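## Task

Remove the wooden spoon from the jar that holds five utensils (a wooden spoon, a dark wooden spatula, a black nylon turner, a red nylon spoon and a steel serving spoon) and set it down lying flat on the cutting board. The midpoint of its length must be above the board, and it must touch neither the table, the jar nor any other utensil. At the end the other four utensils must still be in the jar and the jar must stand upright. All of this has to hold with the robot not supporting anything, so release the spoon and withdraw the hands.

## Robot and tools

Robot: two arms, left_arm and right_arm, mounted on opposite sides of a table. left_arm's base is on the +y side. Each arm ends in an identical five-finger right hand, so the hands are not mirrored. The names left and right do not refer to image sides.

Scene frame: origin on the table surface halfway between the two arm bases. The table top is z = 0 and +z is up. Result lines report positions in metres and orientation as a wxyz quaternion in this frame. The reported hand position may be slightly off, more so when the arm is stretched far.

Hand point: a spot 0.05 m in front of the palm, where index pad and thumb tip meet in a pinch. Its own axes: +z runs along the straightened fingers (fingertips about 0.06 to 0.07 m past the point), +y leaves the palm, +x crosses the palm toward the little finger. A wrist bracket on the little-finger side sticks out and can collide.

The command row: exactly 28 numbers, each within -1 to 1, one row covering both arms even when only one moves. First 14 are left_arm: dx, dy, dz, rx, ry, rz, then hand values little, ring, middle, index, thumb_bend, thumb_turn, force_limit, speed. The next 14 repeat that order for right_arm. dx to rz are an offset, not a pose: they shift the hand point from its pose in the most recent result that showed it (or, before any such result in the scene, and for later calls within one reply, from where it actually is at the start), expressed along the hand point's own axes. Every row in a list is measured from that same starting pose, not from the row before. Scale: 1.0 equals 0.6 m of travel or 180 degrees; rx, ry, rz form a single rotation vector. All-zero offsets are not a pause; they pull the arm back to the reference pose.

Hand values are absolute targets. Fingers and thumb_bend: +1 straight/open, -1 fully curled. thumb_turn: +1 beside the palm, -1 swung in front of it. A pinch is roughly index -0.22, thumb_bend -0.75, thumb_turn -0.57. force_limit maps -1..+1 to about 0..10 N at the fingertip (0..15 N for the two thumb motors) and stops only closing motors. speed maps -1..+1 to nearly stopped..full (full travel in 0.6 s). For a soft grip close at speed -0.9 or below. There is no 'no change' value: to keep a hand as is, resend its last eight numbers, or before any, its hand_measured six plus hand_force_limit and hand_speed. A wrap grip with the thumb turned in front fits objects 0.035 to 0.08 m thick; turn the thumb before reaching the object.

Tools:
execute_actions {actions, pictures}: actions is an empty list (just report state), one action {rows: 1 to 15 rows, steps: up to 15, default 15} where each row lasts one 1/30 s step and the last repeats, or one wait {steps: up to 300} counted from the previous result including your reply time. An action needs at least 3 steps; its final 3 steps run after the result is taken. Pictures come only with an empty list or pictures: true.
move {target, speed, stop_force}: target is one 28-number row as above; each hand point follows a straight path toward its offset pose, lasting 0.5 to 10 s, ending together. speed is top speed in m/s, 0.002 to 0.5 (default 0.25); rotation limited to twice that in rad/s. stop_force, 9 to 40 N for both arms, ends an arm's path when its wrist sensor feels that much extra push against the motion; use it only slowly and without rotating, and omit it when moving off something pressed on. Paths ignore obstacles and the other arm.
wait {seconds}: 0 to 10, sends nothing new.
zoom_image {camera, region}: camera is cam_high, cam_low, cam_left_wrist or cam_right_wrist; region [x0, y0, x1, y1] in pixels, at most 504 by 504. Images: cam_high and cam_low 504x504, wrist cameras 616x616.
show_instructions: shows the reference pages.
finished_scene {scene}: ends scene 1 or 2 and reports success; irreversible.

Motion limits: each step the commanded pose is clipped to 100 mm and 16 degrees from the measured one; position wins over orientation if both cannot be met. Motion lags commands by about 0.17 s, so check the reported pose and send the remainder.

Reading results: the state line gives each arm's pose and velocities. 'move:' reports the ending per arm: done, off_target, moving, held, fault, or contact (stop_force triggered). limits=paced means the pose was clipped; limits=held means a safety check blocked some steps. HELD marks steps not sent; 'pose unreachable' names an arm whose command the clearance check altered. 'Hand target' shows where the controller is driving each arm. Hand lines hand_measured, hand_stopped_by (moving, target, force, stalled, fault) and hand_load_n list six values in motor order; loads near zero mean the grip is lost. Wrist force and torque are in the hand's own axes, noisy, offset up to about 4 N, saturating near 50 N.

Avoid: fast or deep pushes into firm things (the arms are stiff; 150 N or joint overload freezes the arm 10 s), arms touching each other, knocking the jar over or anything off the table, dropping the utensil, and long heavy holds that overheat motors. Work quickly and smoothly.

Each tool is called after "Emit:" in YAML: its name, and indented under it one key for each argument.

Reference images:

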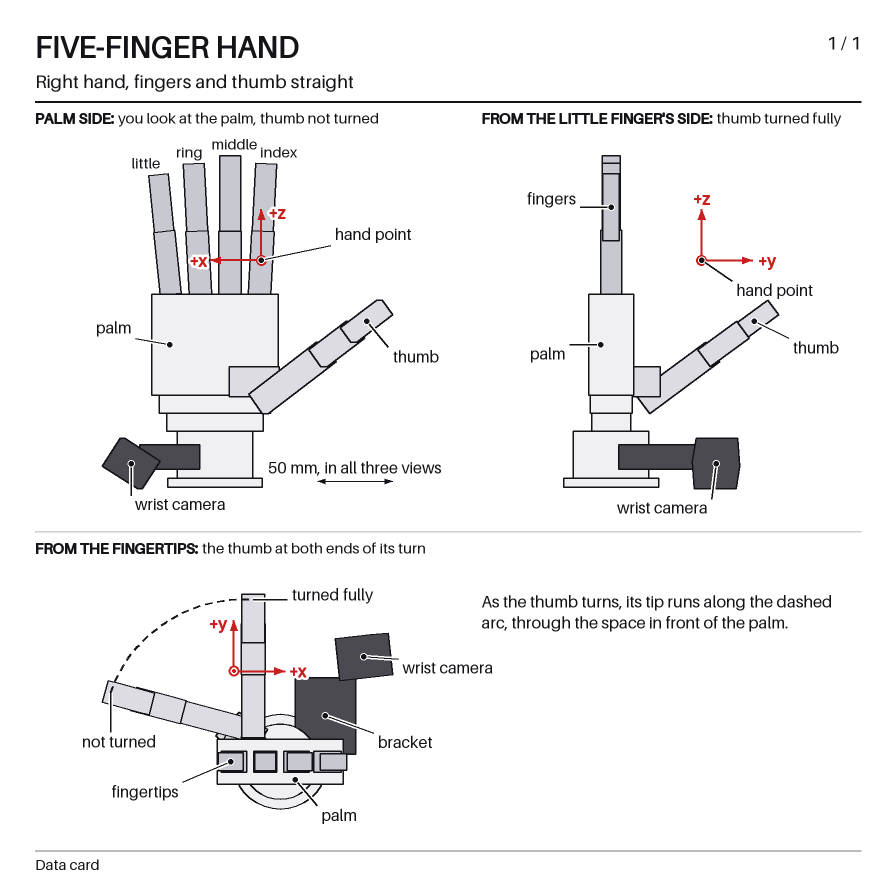

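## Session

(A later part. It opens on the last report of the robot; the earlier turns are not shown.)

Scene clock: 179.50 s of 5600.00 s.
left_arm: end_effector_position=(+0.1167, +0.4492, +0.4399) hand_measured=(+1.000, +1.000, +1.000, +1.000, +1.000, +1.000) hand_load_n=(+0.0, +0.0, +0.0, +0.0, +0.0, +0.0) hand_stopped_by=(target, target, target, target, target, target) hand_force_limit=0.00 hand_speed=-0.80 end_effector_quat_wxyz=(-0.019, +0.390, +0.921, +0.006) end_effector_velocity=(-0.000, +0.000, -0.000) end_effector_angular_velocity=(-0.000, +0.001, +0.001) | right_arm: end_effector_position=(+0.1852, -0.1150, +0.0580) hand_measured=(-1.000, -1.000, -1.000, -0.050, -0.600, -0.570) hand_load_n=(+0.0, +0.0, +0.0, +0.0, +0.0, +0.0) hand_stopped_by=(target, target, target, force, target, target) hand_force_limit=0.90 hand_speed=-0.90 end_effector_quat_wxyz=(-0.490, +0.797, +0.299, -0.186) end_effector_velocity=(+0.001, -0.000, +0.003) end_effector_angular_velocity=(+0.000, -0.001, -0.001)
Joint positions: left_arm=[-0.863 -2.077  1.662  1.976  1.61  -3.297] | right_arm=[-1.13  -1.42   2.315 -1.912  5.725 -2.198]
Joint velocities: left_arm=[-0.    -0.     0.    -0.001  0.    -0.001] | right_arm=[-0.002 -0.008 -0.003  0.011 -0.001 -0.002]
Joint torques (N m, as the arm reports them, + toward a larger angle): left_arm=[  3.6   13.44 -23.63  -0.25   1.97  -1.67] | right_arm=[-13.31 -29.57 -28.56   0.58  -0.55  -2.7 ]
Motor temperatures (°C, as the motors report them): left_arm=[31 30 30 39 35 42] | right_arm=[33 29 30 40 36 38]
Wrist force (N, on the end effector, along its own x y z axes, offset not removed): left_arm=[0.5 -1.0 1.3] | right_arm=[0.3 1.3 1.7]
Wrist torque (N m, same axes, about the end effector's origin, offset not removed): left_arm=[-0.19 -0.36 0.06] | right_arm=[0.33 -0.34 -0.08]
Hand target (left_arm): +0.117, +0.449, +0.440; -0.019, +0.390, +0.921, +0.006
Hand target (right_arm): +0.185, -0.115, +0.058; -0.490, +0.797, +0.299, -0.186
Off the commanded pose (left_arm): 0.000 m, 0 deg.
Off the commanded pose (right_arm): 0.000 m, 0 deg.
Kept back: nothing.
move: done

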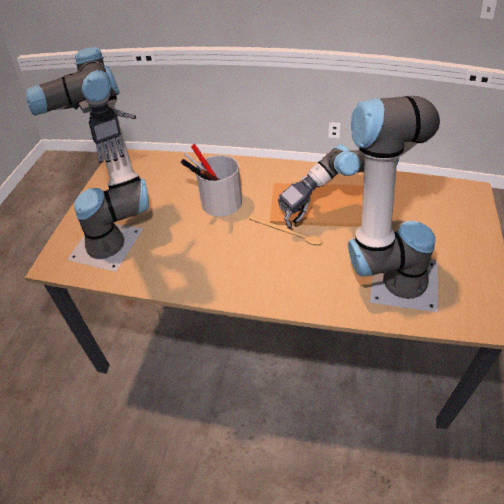

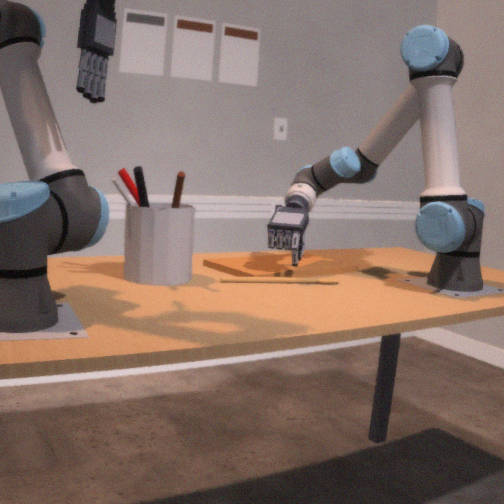

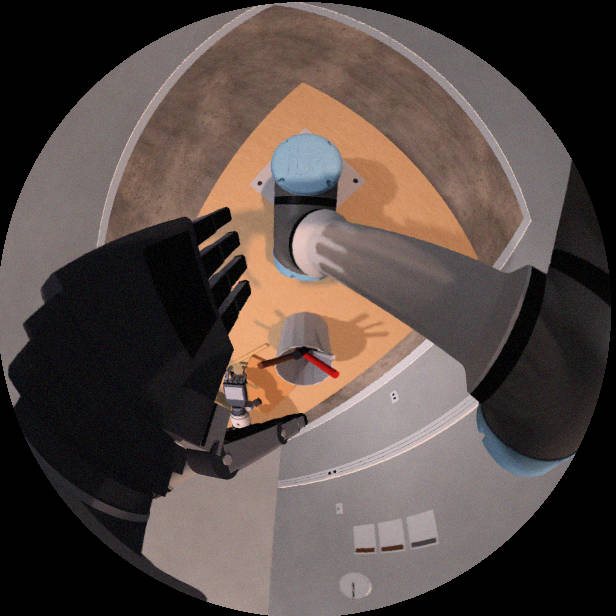

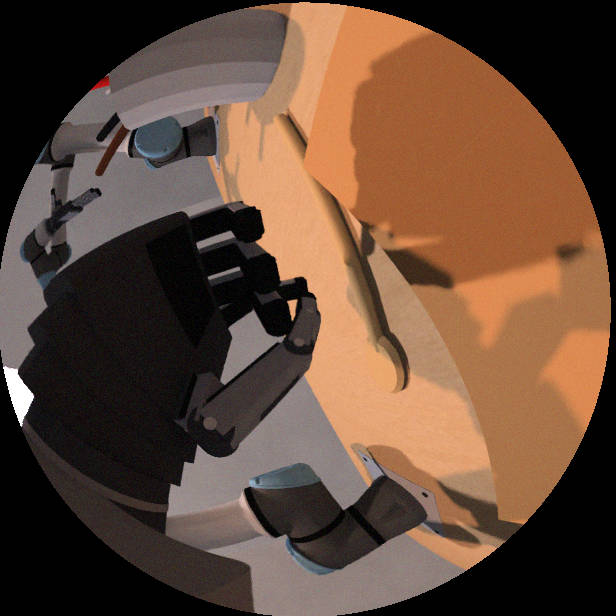

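Emit:
execute_actions:
  actions: []

Scene clock: 179.80 s of 5600.00 s.
left_arm: end_effector_position=(+0.1167, +0.4492, +0.4399) hand_measured=(+1.000, +1.000, +1.000, +1.000, +1.000, +1.000) hand_load_n=(+0.0, +0.0, +0.0, +0.0, +0.0, +0.0) hand_stopped_by=(target, target, target, target, target, target) hand_force_limit=0.00 hand_speed=-0.80 end_effector_quat_wxyz=(-0.019, +0.390, +0.921, +0.006) end_effector_velocity=(+0.000, +0.000, +0.000) end_effector_angular_velocity=(+0.001, -0.002, +0.004) | right_arm: end_effector_position=(+0.1852, -0.1150, +0.0583) hand_measured=(-1.000, -1.000, -1.000, -0.050, -0.600, -0.570) hand_load_n=(+0.0, +0.0, +0.0, +0.0, +0.0, +0.0) hand_stopped_by=(target, target, target, force, target, target) hand_force_limit=0.90 hand_speed=-0.90 end_effector_quat_wxyz=(-0.490, +0.797, +0.299, -0.186) end_effector_velocity=(-0.000, -0.000, +0.000) end_effector_angular_velocity=(-0.000, +0.001, +0.000)
Joint positions: left_arm=[-0.863 -2.077  1.662  1.976  1.61  -3.297] | right_arm=[-1.13  -1.421  2.315 -1.911  5.725 -2.198]
Joint velocities: left_arm=[ 0.003  0.001  0.     0.001 -0.001 -0.002] | right_arm=[ 0.    -0.001  0.     0.001  0.     0.001]
Joint torques (N m, as the arm reports them, + toward a larger angle): left_arm=[  3.52  13.27 -23.58  -0.38   1.96  -1.63] | right_arm=[-12.88 -28.78 -25.13   1.19  -0.59  -2.15]
Motor temperatures (°C, as the motors report them): left_arm=[31 30 30 39 35 42] | right_arm=[33 29 30 40 36 38]
Wrist force (N, on the end effector, along its own x y z axes, offset not removed): left_arm=[-0.7 -1.7 0.9] | right_arm=[1.3 2.2 2.4]
Wrist torque (N m, same axes, about the end effector's origin, offset not removed): left_arm=[-0.33 -0.17 0.01] | right_arm=[0.37 -0.50 0.15]
Hand target (left_arm): +0.117, +0.449, +0.440; -0.019, +0.390, +0.921, +0.006
Hand target (right_arm): +0.185, -0.115, +0.058; -0.490, +0.797, +0.299, -0.186
Off the commanded pose (left_arm): 0.000 m, 0 deg.
Off the commanded pose (right_arm): 0.000 m, 0 deg.
Kept back: nothing.
Steps of this call (steps 1 to 9: nothing new was sent). Readings (end_effector_position | what the end effector reports):
1: left_arm (+0.1167, +0.4492, +0.4399) | right_arm (+0.1852, -0.1150, +0.0581) | left_arm hand_measured=(+1.000, +1.000, +1.000, +1.000, +1.000, +1.000) hand_load_n=(+0.0, +0.0, +0.0, +0.0, +0.0, +0.0) hand_stopped_by=(target, target, target, target, target, target) hand_force_limit=0.00 hand_speed=-0.80 | right_arm hand_measured=(-1.000, -1.000, -1.000, -0.050, -0.600, -0.570) hand_load_n=(+0.0, +0.0, +0.0, +0.0, +0.0, +0.0) hand_stopped_by=(target, target, target, force, target, target) hand_force_limit=0.90 hand_speed=-0.90
2: left_arm (+0.1167, +0.4492, +0.4399) | right_arm (+0.1852, -0.1150, +0.0581) | left_arm hand_measured=(+1.000, +1.000, +1.000, +1.000, +1.000, +1.000) hand_load_n=(+0.0, +0.0, +0.0, +0.0, +0.0, +0.0) hand_stopped_by=(target, target, target, target, target, target) hand_force_limit=0.00 hand_speed=-0.80 | right_arm hand_measured=(-1.000, -1.000, -1.000, -0.050, -0.600, -0.570) hand_load_n=(+0.0, +0.0, +0.0, +0.0, +0.0, +0.0) hand_stopped_by=(target, target, target, force, target, target) hand_force_limit=0.90 hand_speed=-0.90
4: left_arm (+0.1167, +0.4492, +0.4399) | right_arm (+0.1852, -0.1150, +0.0582) | left_arm hand_measured=(+1.000, +1.000, +1.000, +1.000, +1.000, +1.000) hand_load_n=(+0.0, +0.0, +0.0, +0.0, +0.0, +0.0) hand_stopped_by=(target, target, target, target, target, target) hand_force_limit=0.00 hand_speed=-0.80 | right_arm hand_measured=(-1.000, -1.000, -1.000, -0.050, -0.600, -0.570) hand_load_n=(+0.0, +0.0, +0.0, +0.0, +0.0, +0.0) hand_stopped_by=(target, target, target, force, target, target) hand_force_limit=0.90 hand_speed=-0.90
8: left_arm (+0.1167, +0.4492, +0.4399) | right_arm (+0.1852, -0.1150, +0.0583) | left_arm hand_measured=(+1.000, +1.000, +1.000, +1.000, +1.000, +1.000) hand_load_n=(+0.0, +0.0, +0.0, +0.0, +0.0, +0.0) hand_stopped_by=(target, target, target, target, target, target) hand_force_limit=0.00 hand_speed=-0.80 | right_arm hand_measured=(-1.000, -1.000, -1.000, -0.050, -0.600, -0.570) hand_load_n=(+0.0, +0.0, +0.0, +0.0, +0.0, +0.0) hand_stopped_by=(target, target, target, force, target, target) hand_force_limit=0.90 hand_speed=-0.90
9: the state above

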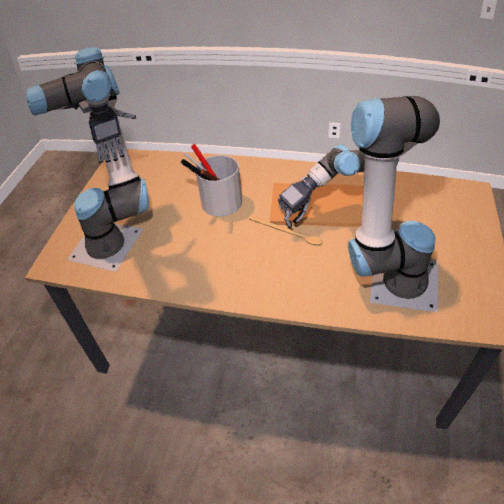

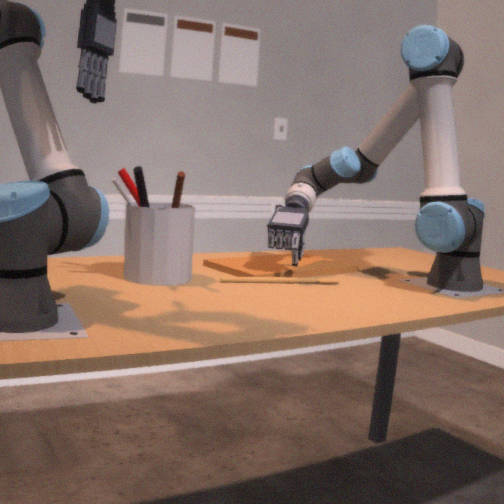

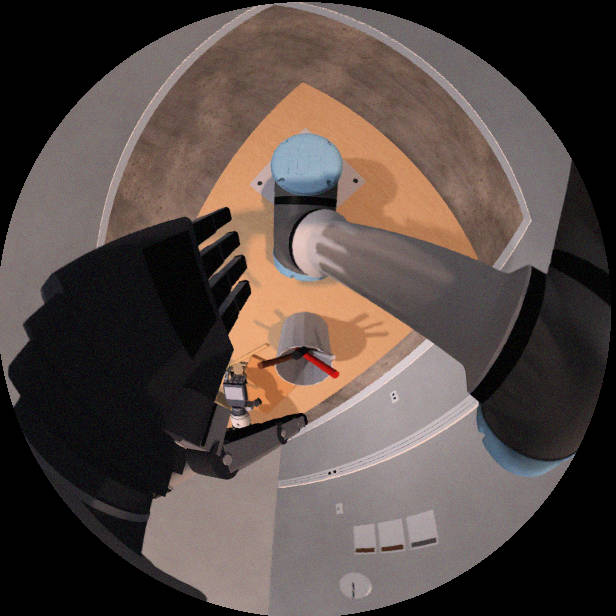

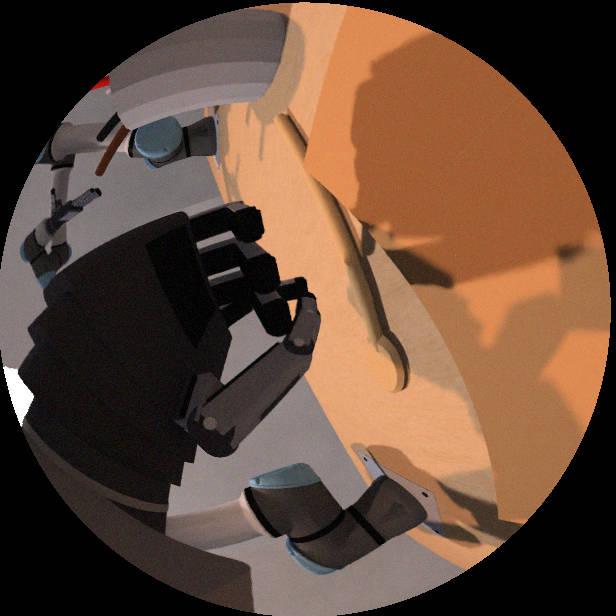

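Emit:
move:
  target: [0,0,0,0,0,0,1,1,1,1,1,1,0,-0.8, 0,0.03,0.017,0,0,0,-1,-1,-1,0.45,-0.47,-0.57,1.0,-0.5]
  speed: 0.03

Emit:
zoom_image:
  camera: "cam_right_wrist"
  region: [180,150,480,450]

Scene clock: 181.13 s of 5600.00 s.
left_arm: end_effector_position=(+0.1167, +0.4492, +0.4399) hand_measured=(+1.000, +1.000, +1.000, +1.000, +1.000, +1.000) hand_load_n=(+0.0, +0.0, +0.0, +0.0, +0.0, +0.0) hand_stopped_by=(target, target, target, target, target, target) hand_force_limit=0.00 hand_speed=-0.80 end_effector_quat_wxyz=(-0.019, +0.390, +0.921, +0.006) end_effector_velocity=(-0.000, +0.000, -0.000) end_effector_angular_velocity=(+0.001, +0.001, +0.000) | right_arm: end_effector_position=(+0.1845, -0.1144, +0.0380) hand_measured=(-1.000, -1.000, -1.000, +0.450, -0.470, -0.570) hand_load_n=(+0.0, +0.0, +0.0, +0.0, +0.0, +0.0) hand_stopped_by=(target, target, target, target, target, target) hand_force_limit=1.00 hand_speed=-0.50 end_effector_quat_wxyz=(-0.490, +0.797, +0.299, -0.186) end_effector_velocity=(-0.001, +0.001, -0.003) end_effector_angular_velocity=(+0.001, -0.000, +0.001)
Joint positions: left_arm=[-0.863 -2.077  1.662  1.976  1.61  -3.297] | right_arm=[-1.128 -1.368  2.333 -1.984  5.726 -2.195]
Joint velocities: left_arm=[ 0.001  0.    -0.    -0.001  0.002  0.   ] | right_arm=[ 0.002  0.007  0.002 -0.011  0.001  0.001]
Joint torques (N m, as the arm reports them, + toward a larger angle): left_arm=[  3.26  13.21 -23.33  -0.3    1.97  -1.72] | right_arm=[ 13.87 -11.28  -5.32  -4.73   3.26   3.11]
Motor temperatures (°C, as the motors report them): left_arm=[31 30 30 39 35 42] | right_arm=[33 29 30 40 36 38]
Wrist force (N, on the end effector, along its own x y z axes, offset not removed): left_arm=[0.6 -2.2 0.0] | right_arm=[1.9 0.6 3.1]
Wrist torque (N m, same axes, about the end effector's origin, offset not removed): left_arm=[-0.24 -0.34 0.05] | right_arm=[0.14 -0.51 0.12]
Hand target (left_arm): +0.117, +0.449, +0.440; -0.019, +0.390, +0.921, +0.006
Hand target (right_arm): +0.185, -0.114, +0.038; -0.490, +0.797, +0.299, -0.186
Off the commanded pose (left_arm): 0.000 m, 0 deg.
Off the commanded pose (right_arm): 0.000 m, 0 deg.
Kept back: nothing.
move: done

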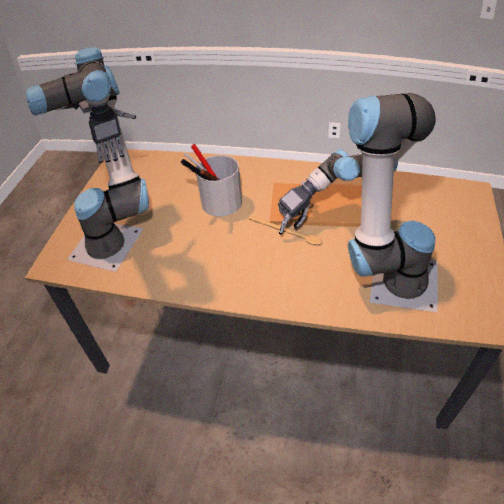

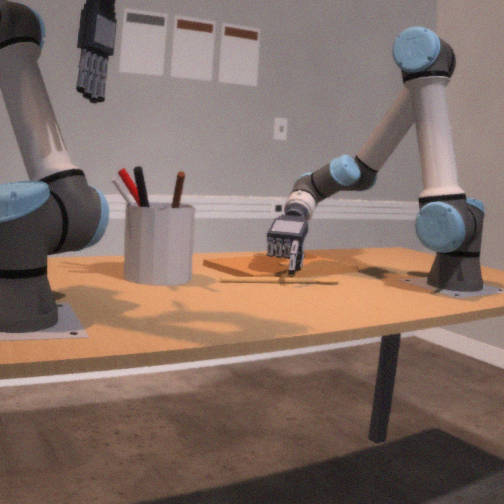

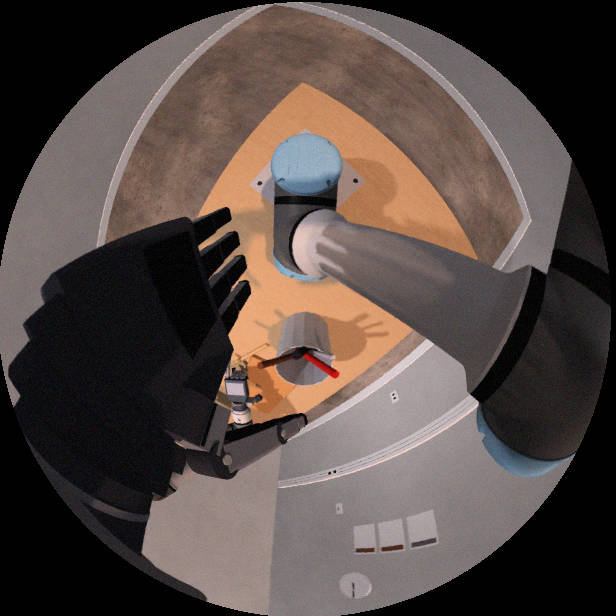

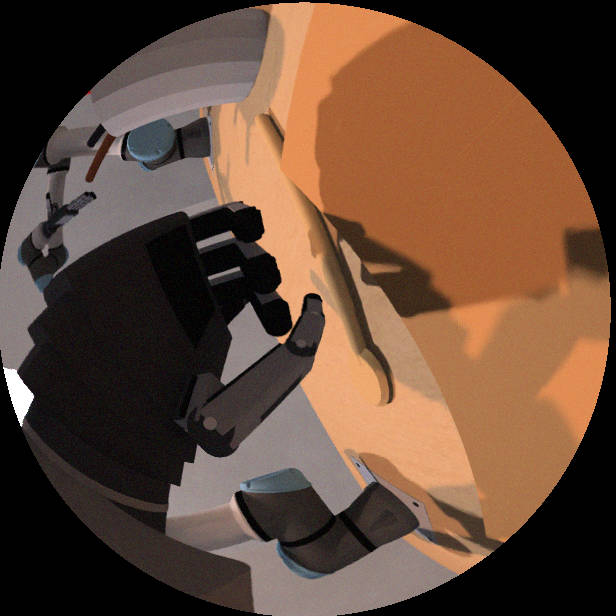

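Region (180, 150, 480, 450) of cam_right_wrist's 616x616 image, scaled by 1.680, with more detail than that image has.

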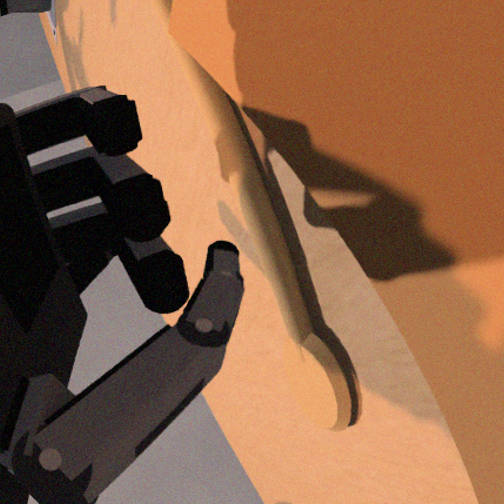

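Emit:
move:
  target: [0,0,0,0,0,0,1,1,1,1,1,1,0,-0.8, 0,0.03,0.017,0,0,0,-1,-1,-1,0.45,-0.47,-0.57,1.0,-0.5]
  speed: 0.008
  stop_force: 9

Emit:
zoom_image:
  camera: "cam_right_wrist"
  region: [180,150,480,450]

Emit:
zoom_image:
  camera: "cam_high"
  region: [230,170,350,270]

Scene clock: 184.03 s of 5600.00 s.
left_arm: end_effector_position=(+0.1167, +0.4492, +0.4399) hand_measured=(+1.000, +1.000, +1.000, +1.000, +1.000, +1.000) hand_load_n=(+0.0, +0.0, +0.0, +0.0, +0.0, +0.0) hand_stopped_by=(target, target, target, target, target, target) hand_force_limit=0.00 hand_speed=-0.80 end_effector_quat_wxyz=(-0.019, +0.390, +0.921, +0.006) end_effector_velocity=(-0.000, -0.000, -0.000) end_effector_angular_velocity=(+0.000, -0.000, +0.001) | right_arm: end_effector_position=(+0.1838, -0.1138, +0.0196) hand_measured=(-1.000, -1.000, -1.000, +0.450, -0.474, -0.570) hand_load_n=(+0.0, +0.0, +0.0, +0.0, -6.0, +4.0) hand_stopped_by=(target, target, target, target, target, target) hand_force_limit=1.00 hand_speed=-0.50 end_effector_quat_wxyz=(-0.490, +0.797, +0.299, -0.186) end_effector_velocity=(-0.001, -0.000, +0.003) end_effector_angular_velocity=(-0.002, +0.004, -0.000)
Joint positions: left_arm=[-0.863 -2.077  1.662  1.976  1.61  -3.297] | right_arm=[-1.126 -1.317  2.347 -2.052  5.728 -2.191]
Joint velocities: left_arm=[ 0.001  0.001  0.    -0.001  0.     0.   ] | right_arm=[-0.    -0.01  -0.001  0.014  0.     0.001]
Joint torques (N m, as the arm reports them, + toward a larger angle): left_arm=[  3.64  13.65 -24.    -0.37   2.01  -1.67] | right_arm=[ 12.16 -27.18 -19.29   0.75   0.88   1.05]
Motor temperatures (°C, as the motors report them): left_arm=[31 30 30 39 35 42] | right_arm=[33 29 30 40 36 38]
Wrist force (N, on the end effector, along its own x y z axes, offset not removed): left_arm=[-0.7 -1.3 0.0] | right_arm=[-0.5 -9.6 -8.4]
Wrist torque (N m, same axes, about the end effector's origin, offset not removed): left_arm=[-0.21 -0.11 0.03] | right_arm=[0.15 -0.59 0.26]
Hand target (left_arm): +0.117, +0.449, +0.440; -0.019, +0.390, +0.921, +0.006
Hand target (right_arm): +0.184, -0.114, +0.020; -0.490, +0.797, +0.299, -0.186
Off the commanded pose (left_arm): 0.000 m, 0 deg.
Off the commanded pose (right_arm): 0.002 m, 0 deg.
Kept back: nothing.
move: contact (right_arm)

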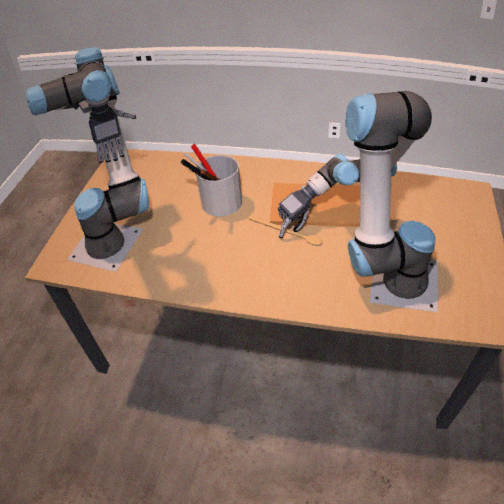

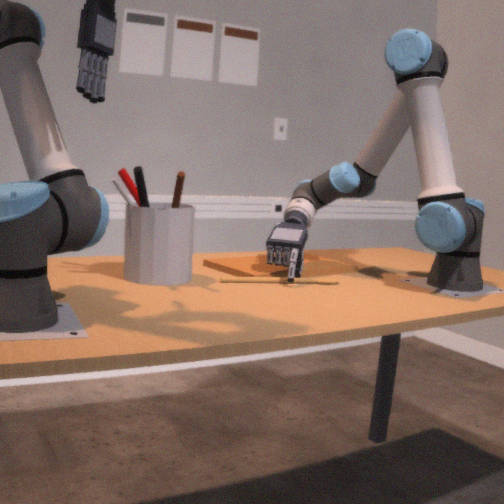

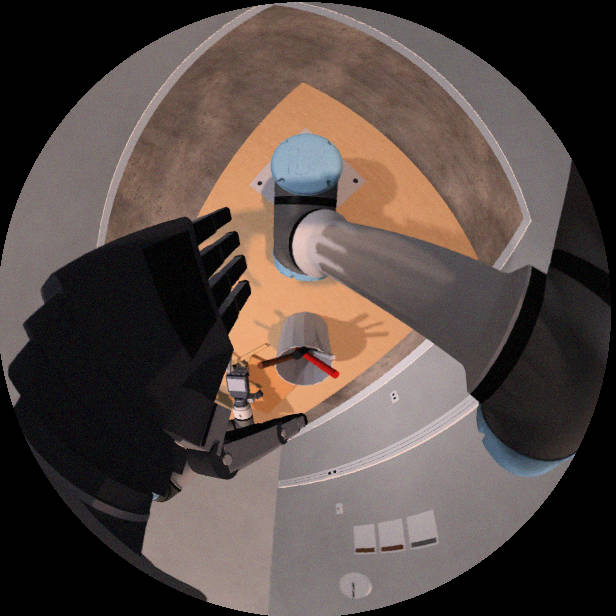

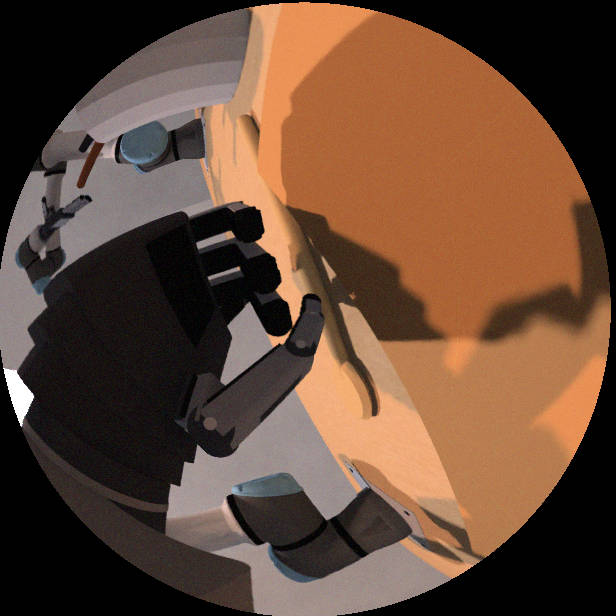

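Region (180, 150, 480, 450) of cam_right_wrist's 616x616 image, scaled by 1.680, with more detail than that image has.

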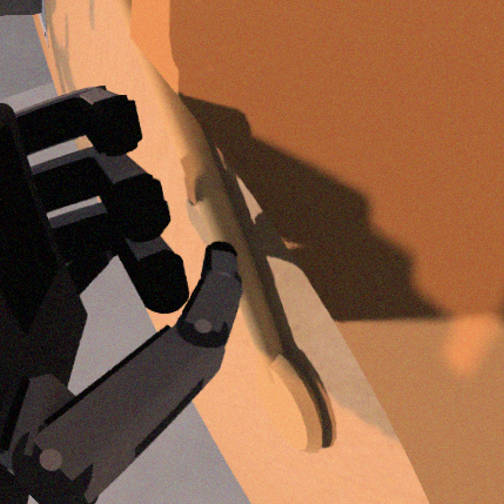

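Region (230, 170, 350, 270) of cam_high's 504x504 image, scaled by 4.200, with more detail than that image has.

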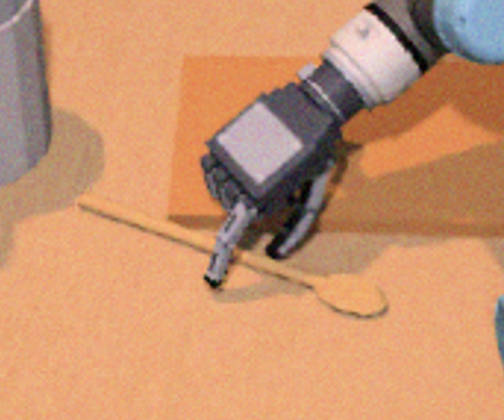

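Emit:
execute_actions:
  actions:
    - {"rows":[[0,0,0,0,0,0,1,1,1,1,1,1,0,-0.8, 0,0,0,0,0,0,-1,-1,-1,-0.85,-0.47,-0.57,1.0,-0.6]],"steps":15}

Emit:
wait:
  seconds: 1.5

Emit:
zoom_image:
  camera: "cam_high"
  region: [230,170,350,270]

Scene clock: 184.57 s of 5600.00 s.
left_arm: end_effector_position=(+0.1167, +0.4492, +0.4399) hand_measured=(+1.000, +1.000, +1.000, +1.000, +1.000, +1.000) hand_load_n=(+0.0, +0.0, +0.0, +0.0, +0.0, +0.0) hand_stopped_by=(target, target, target, target, target, target) hand_force_limit=0.00 hand_speed=-0.80 end_effector_quat_wxyz=(-0.019, +0.390, +0.921, +0.006) end_effector_velocity=(+0.000, +0.000, +0.000) end_effector_angular_velocity=(+0.000, -0.001, +0.001) | right_arm: end_effector_position=(+0.1839, -0.1137, +0.0197) hand_measured=(-1.000, -1.000, -1.000, +0.252, -0.474, -0.570) hand_load_n=(+0.0, +0.0, +0.0, +0.0, -4.5, +3.5) hand_stopped_by=(target, target, target, moving, target, target) hand_force_limit=1.00 hand_speed=-0.60 end_effector_quat_wxyz=(-0.490, +0.797, +0.299, -0.186) end_effector_velocity=(-0.001, -0.000, -0.001) end_effector_angular_velocity=(-0.001, +0.002, -0.000)
Joint positions: left_arm=[-0.863 -2.077  1.662  1.976  1.61  -3.297] | right_arm=[-1.126 -1.317  2.346 -2.051  5.728 -2.191]
Joint velocities: left_arm=[-0.    -0.    -0.     0.002 -0.    -0.002] | right_arm=[ 0.     0.002  0.001 -0.001  0.     0.001]
Joint torques (N m, as the arm reports them, + toward a larger angle): left_arm=[  4.07  13.27 -23.37  -0.29   1.92  -1.65] | right_arm=[10.82 -8.81 -3.69 -4.21 -0.64 -1.23]
Motor temperatures (°C, as the motors report them): left_arm=[31 30 30 39 35 42] | right_arm=[33 29 30 40 36 38]
Wrist force (N, on the end effector, along its own x y z axes, offset not removed): left_arm=[0.2 -0.2 1.1] | right_arm=[-1.9 -6.1 -9.2]
Wrist torque (N m, same axes, about the end effector's origin, offset not removed): left_arm=[-0.01 -0.30 0.14] | right_arm=[0.61 -0.29 0.24]
Steps of this call (steps 1 to 4: nothing new was sent; steps 5 to 16: the first 12 steps of this action). Readings (end_effector_position | what the end effector reports):
5: left_arm (+0.1167, +0.4492, +0.4399) | right_arm (+0.1838, -0.1137, +0.0200) | left_arm hand_measured=(+1.000, +1.000, +1.000, +1.000, +1.000, +1.000) hand_load_n=(+0.0, +0.0, +0.0, +0.0, +0.0, +0.0) hand_stopped_by=(target, target, target, target, target, target) hand_force_limit=0.00 hand_speed=-0.80 | right_arm hand_measured=(-1.000, -1.000, -1.000, +0.450, -0.474, -0.570) hand_load_n=(+0.0, +0.0, +0.0, +0.0, -4.0, +2.5) hand_stopped_by=(target, target, target, moving, target, target) hand_force_limit=1.00 hand_speed=-0.60
6: left_arm (+0.1167, +0.4492, +0.4399) | right_arm (+0.1838, -0.1137, +0.0200) | left_arm hand_measured=(+1.000, +1.000, +1.000, +1.000, +1.000, +1.000) hand_load_n=(+0.0, +0.0, +0.0, +0.0, +0.0, +0.0) hand_stopped_by=(target, target, target, target, target, target) hand_force_limit=0.00 hand_speed=-0.80 | right_arm hand_measured=(-1.000, -1.000, -1.000, +0.450, -0.474, -0.570) hand_load_n=(+0.0, +0.0, +0.0, +0.0, -3.5, +2.5) hand_stopped_by=(target, target, target, moving, target, target) hand_force_limit=1.00 hand_speed=-0.60
8: left_arm (+0.1167, +0.4492, +0.4399) | right_arm (+0.1838, -0.1137, +0.0199) | left_arm hand_measured=(+1.000, +1.000, +1.000, +1.000, +1.000, +1.000) hand_load_n=(+0.0, +0.0, +0.0, +0.0, +0.0, +0.0) hand_stopped_by=(target, target, target, target, target, target) hand_force_limit=0.00 hand_speed=-0.80 | right_arm hand_measured=(-1.000, -1.000, -1.000, +0.430, -0.474, -0.570) hand_load_n=(+0.0, +0.0, +0.0, +0.0, -3.5, +2.5) hand_stopped_by=(target, target, target, moving, target, target) hand_force_limit=1.00 hand_speed=-0.60
12: left_arm (+0.1167, +0.4492, +0.4399) | right_arm (+0.1839, -0.1137, +0.0198) | left_arm hand_measured=(+1.000, +1.000, +1.000, +1.000, +1.000, +1.000) hand_load_n=(+0.0, +0.0, +0.0, +0.0, +0.0, +0.0) hand_stopped_by=(target, target, target, target, target, target) hand_force_limit=0.00 hand_speed=-0.80 | right_arm hand_measured=(-1.000, -1.000, -1.000, +0.340, -0.474, -0.570) hand_load_n=(+0.0, +0.0, +0.0, +0.0, -4.0, +3.0) hand_stopped_by=(target, target, target, moving, target, target) hand_force_limit=1.00 hand_speed=-0.60
16: the state above

Scene clock: 186.17 s of 5600.00 s.
left_arm: end_effector_position=(+0.1167, +0.4492, +0.4399) hand_measured=(+1.000, +1.000, +1.000, +1.000, +1.000, +1.000) hand_load_n=(+0.0, +0.0, +0.0, +0.0, +0.0, +0.0) hand_stopped_by=(target, target, target, target, target, target) hand_force_limit=0.00 hand_speed=-0.80 end_effector_quat_wxyz=(-0.019, +0.390, +0.921, +0.006) end_effector_velocity=(-0.000, +0.000, -0.000) end_effector_angular_velocity=(-0.001, +0.001, +0.001) | right_arm: end_effector_position=(+0.1838, -0.1138, +0.0196) hand_measured=(-1.000, -1.000, -1.000, -0.090, -0.474, -0.570) hand_load_n=(+0.0, +0.0, +0.0, +10.5, -3.5, +2.0) hand_stopped_by=(target, target, target, force, target, target) hand_force_limit=1.00 hand_speed=-0.60 end_effector_quat_wxyz=(-0.490, +0.797, +0.299, -0.186) end_effector_velocity=(+0.000, -0.000, -0.000) end_effector_angular_velocity=(-0.000, -0.001, -0.000)
Joint positions: left_arm=[-0.863 -2.077  1.662  1.976  1.61  -3.297] | right_arm=[-1.126 -1.317  2.347 -2.052  5.728 -2.191]
Joint velocities: left_arm=[-0.001 -0.001 -0.    -0.001  0.    -0.001] | right_arm=[-0.001 -0.     0.    -0.    -0.001 -0.001]
Joint torques (N m, as the arm reports them, + toward a larger angle): left_arm=[  3.65  13.18 -23.79  -0.19   1.96  -1.64] | right_arm=[10.92 -7.69 -0.88 -4.8  -0.51 -1.49]
Motor temperatures (°C, as the motors report them): left_arm=[31 30 30 39 35 42] | right_arm=[33 29 30 40 36 38]
Wrist force (N, on the end effector, along its own x y z axes, offset not removed): left_arm=[0.6 -1.2 1.3] | right_arm=[-1.4 -15.9 -5.1]
Wrist torque (N m, same axes, about the end effector's origin, offset not removed): left_arm=[-0.21 -0.38 0.15] | right_arm=[-0.09 -0.44 0.12]
Hand target (left_arm): +0.117, +0.449, +0.440; -0.019, +0.390, +0.921, +0.006
Hand target (right_arm): +0.184, -0.114, +0.020; -0.490, +0.797, +0.299, -0.186
Off the commanded pose (left_arm): 0.000 m, 0 deg.
Off the commanded pose (right_arm): 0.000 m, 0 deg.
Kept back: nothing.
Steps of this call (steps 1 to 3: the last 3 steps of your previous action; steps 4 to 48: nothing new was sent). Readings (end_effector_position | what the end effector reports):
1: left_arm (+0.1167, +0.4492, +0.4399) | right_arm (+0.1838, -0.1137, +0.0197) | left_arm hand_measured=(+1.000, +1.000, +1.000, +1.000, +1.000, +1.000) hand_load_n=(+0.0, +0.0, +0.0, +0.0, +0.0, +0.0) hand_stopped_by=(target, target, target, target, target, target) hand_force_limit=0.00 hand_speed=-0.80 | right_arm hand_measured=(-1.000, -1.000, -1.000, +0.230, -0.474, -0.570) hand_load_n=(+0.0, +0.0, +0.0, +0.0, -5.0, +3.5) hand_stopped_by=(target, target, target, moving, target, target) hand_force_limit=1.00 hand_speed=-0.60
2: left_arm (+0.1167, +0.4492, +0.4399) | right_arm (+0.1838, -0.1137, +0.0197) | left_arm hand_measured=(+1.000, +1.000, +1.000, +1.000, +1.000, +1.000) hand_load_n=(+0.0, +0.0, +0.0, +0.0, +0.0, +0.0) hand_stopped_by=(target, target, target, target, target, target) hand_force_limit=0.00 hand_speed=-0.80 | right_arm hand_measured=(-1.000, -1.000, -1.000, +0.208, -0.474, -0.570) hand_load_n=(+0.0, +0.0, +0.0, +0.0, -5.0, +3.5) hand_stopped_by=(target, target, target, moving, target, target) hand_force_limit=1.00 hand_speed=-0.60
4: left_arm (+0.1167, +0.4492, +0.4399) | right_arm (+0.1838, -0.1137, +0.0196) | left_arm hand_measured=(+1.000, +1.000, +1.000, +1.000, +1.000, +1.000) hand_load_n=(+0.0, +0.0, +0.0, +0.0, +0.0, +0.0) hand_stopped_by=(target, target, target, target, target, target) hand_force_limit=0.00 hand_speed=-0.80 | right_arm hand_measured=(-1.000, -1.000, -1.000, +0.164, -0.474, -0.570) hand_load_n=(+0.0, +0.0, +0.0, +0.0, -5.0, +3.5) hand_stopped_by=(target, target, target, moving, target, target) hand_force_limit=1.00 hand_speed=-0.60
8: left_arm (+0.1167, +0.4492, +0.4399) | right_arm (+0.1838, -0.1138, +0.0196) | left_arm hand_measured=(+1.000, +1.000, +1.000, +1.000, +1.000, +1.000) hand_load_n=(+0.0, +0.0, +0.0, +0.0, +0.0, +0.0) hand_stopped_by=(target, target, target, target, target, target) hand_force_limit=0.00 hand_speed=-0.80 | right_arm hand_measured=(-1.000, -1.000, -1.000, +0.074, -0.474, -0.570) hand_load_n=(+0.0, +0.0, +0.0, +0.0, -5.5, +3.5) hand_stopped_by=(target, target, target, moving, target, target) hand_force_limit=1.00 hand_speed=-0.60
48: the state above

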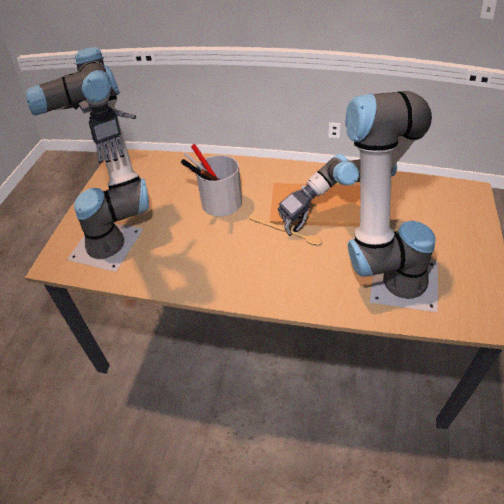

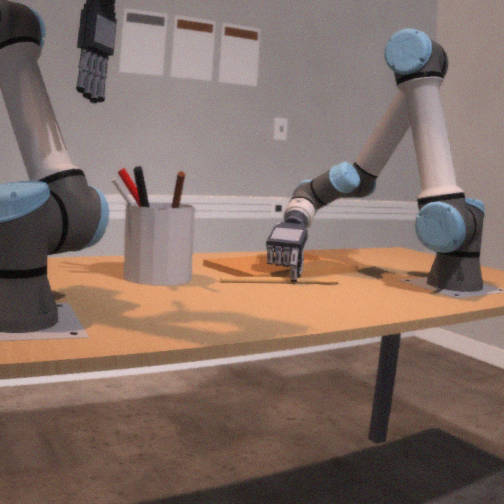

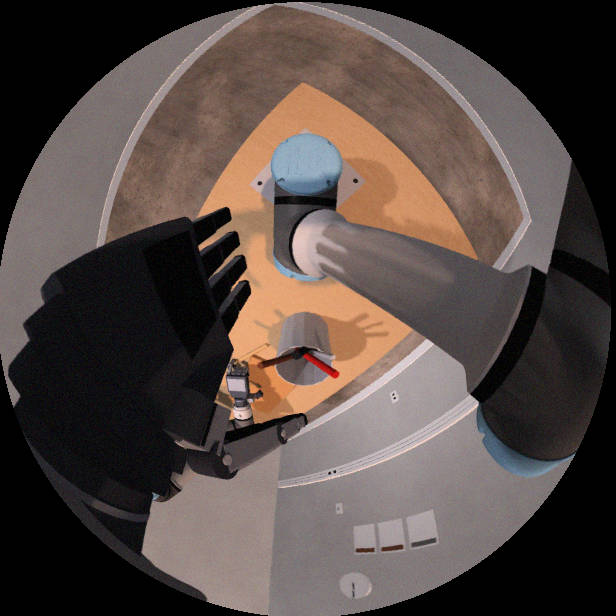

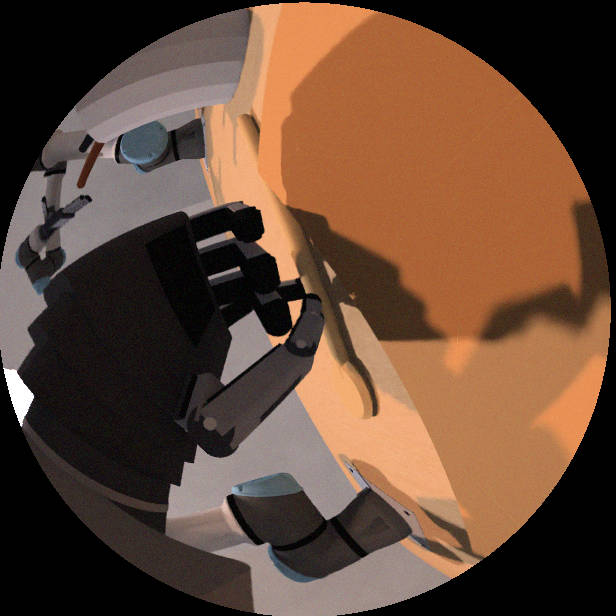

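Region (230, 170, 350, 270) of cam_high's 504x504 image, scaled by 4.200, with more detail than that image has.

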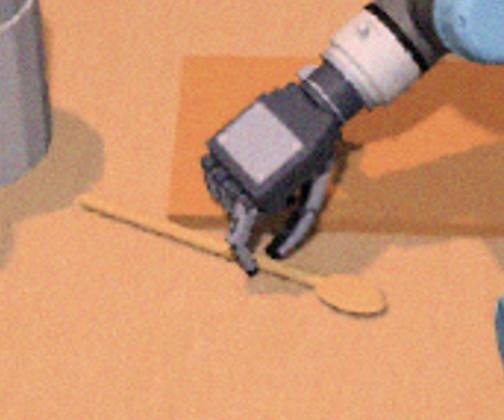

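Emit:
move:
  target: [0,0,0,0,0,0,1,1,1,1,1,1,0,-0.8, 0,-0.03,-0.016,0,0,0,-1,-1,-1,-0.85,-0.47,-0.57,1.0,-0.6]
  speed: 0.01

Emit:
zoom_image:
  camera: "cam_high"
  region: [230,170,350,270]

Scene clock: 188.67 s of 5600.00 s.
left_arm: end_effector_position=(+0.1167, +0.4492, +0.4399) hand_measured=(+1.000, +1.000, +1.000, +1.000, +1.000, +1.000) hand_load_n=(+0.0, +0.0, +0.0, +0.0, +0.0, +0.0) hand_stopped_by=(target, target, target, target, target, target) hand_force_limit=0.00 hand_speed=-0.80 end_effector_quat_wxyz=(-0.019, +0.390, +0.921, +0.006) end_effector_velocity=(+0.000, -0.000, +0.000) end_effector_angular_velocity=(-0.001, -0.002, -0.001) | right_arm: end_effector_position=(+0.1841, -0.1140, +0.0396) hand_measured=(-1.000, -1.000, -1.000, -0.092, -0.470, -0.570) hand_load_n=(+0.0, +0.0, +0.0, +0.0, +0.0, +0.0) hand_stopped_by=(target, target, target, force, target, target) hand_force_limit=1.00 hand_speed=-0.60 end_effector_quat_wxyz=(-0.490, +0.797, +0.299, -0.186) end_effector_velocity=(+0.001, -0.000, +0.003) end_effector_angular_velocity=(+0.001, -0.000, -0.001)
Joint positions: left_arm=[-0.863 -2.077  1.662  1.976  1.61  -3.297] | right_arm=[-1.127 -1.372  2.332 -1.981  5.727 -2.193]
Joint velocities: left_arm=[ 0.     0.    -0.001  0.001 -0.002  0.001] | right_arm=[-0.002 -0.008 -0.003  0.012  0.    -0.002]
Joint torques (N m, as the arm reports them, + toward a larger angle): left_arm=[  3.67  13.09 -24.14  -0.24   2.04  -1.71] | right_arm=[-13.08 -30.7  -26.56   1.25  -0.52  -2.37]
Motor temperatures (°C, as the motors report them): left_arm=[31 30 30 39 35 42] | right_arm=[33 29 30 40 36 38]
Wrist force (N, on the end effector, along its own x y z axes, offset not removed): left_arm=[-0.1 -1.3 1.7] | right_arm=[2.2 1.5 3.1]
Wrist torque (N m, same axes, about the end effector's origin, offset not removed): left_arm=[-0.25 -0.30 0.08] | right_arm=[0.18 -0.52 0.09]
Hand target (left_arm): +0.117, +0.449, +0.440; -0.019, +0.390, +0.921, +0.006
Hand target (right_arm): +0.184, -0.114, +0.040; -0.490, +0.797, +0.299, -0.186
Off the commanded pose (left_arm): 0.000 m, 0 deg.
Off the commanded pose (right_arm): 0.000 m, 0 deg.
Kept back: nothing.
move: done

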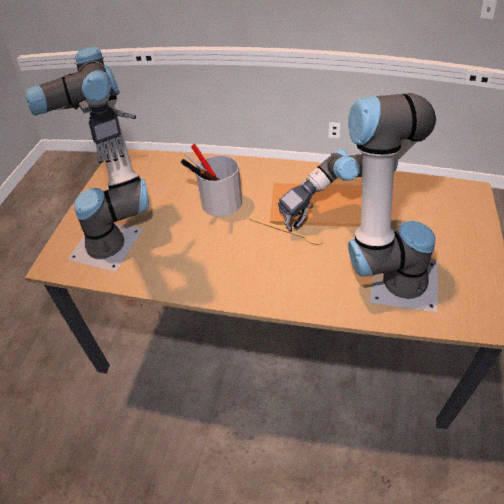

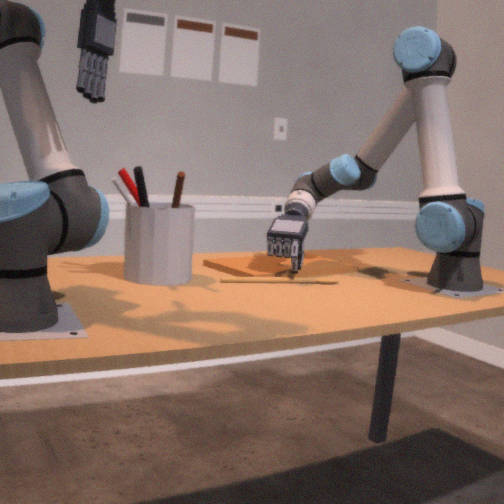

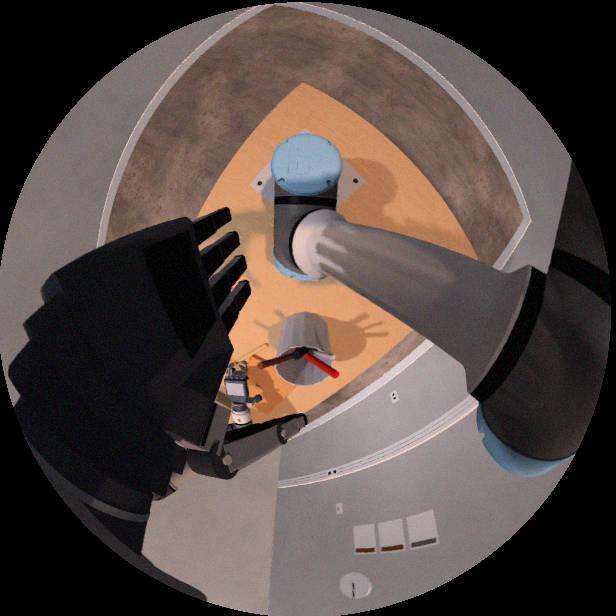

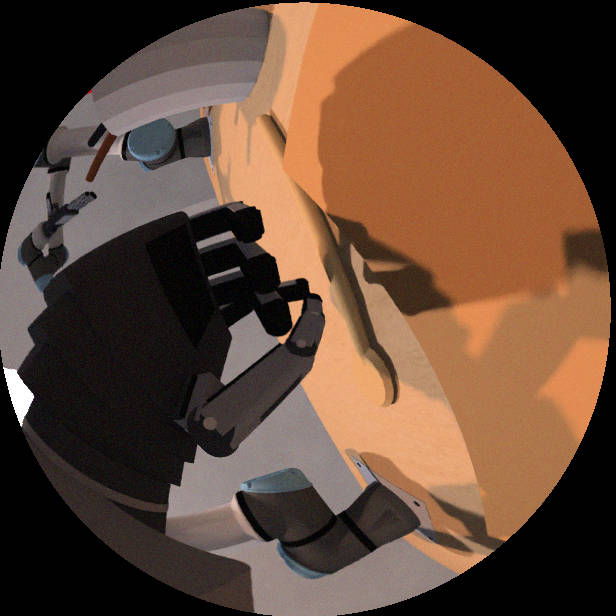

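Region (230, 170, 350, 270) of cam_high's 504x504 image, scaled by 4.200, with more detail than that image has.

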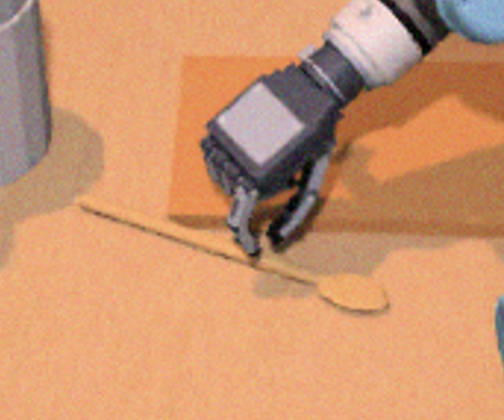

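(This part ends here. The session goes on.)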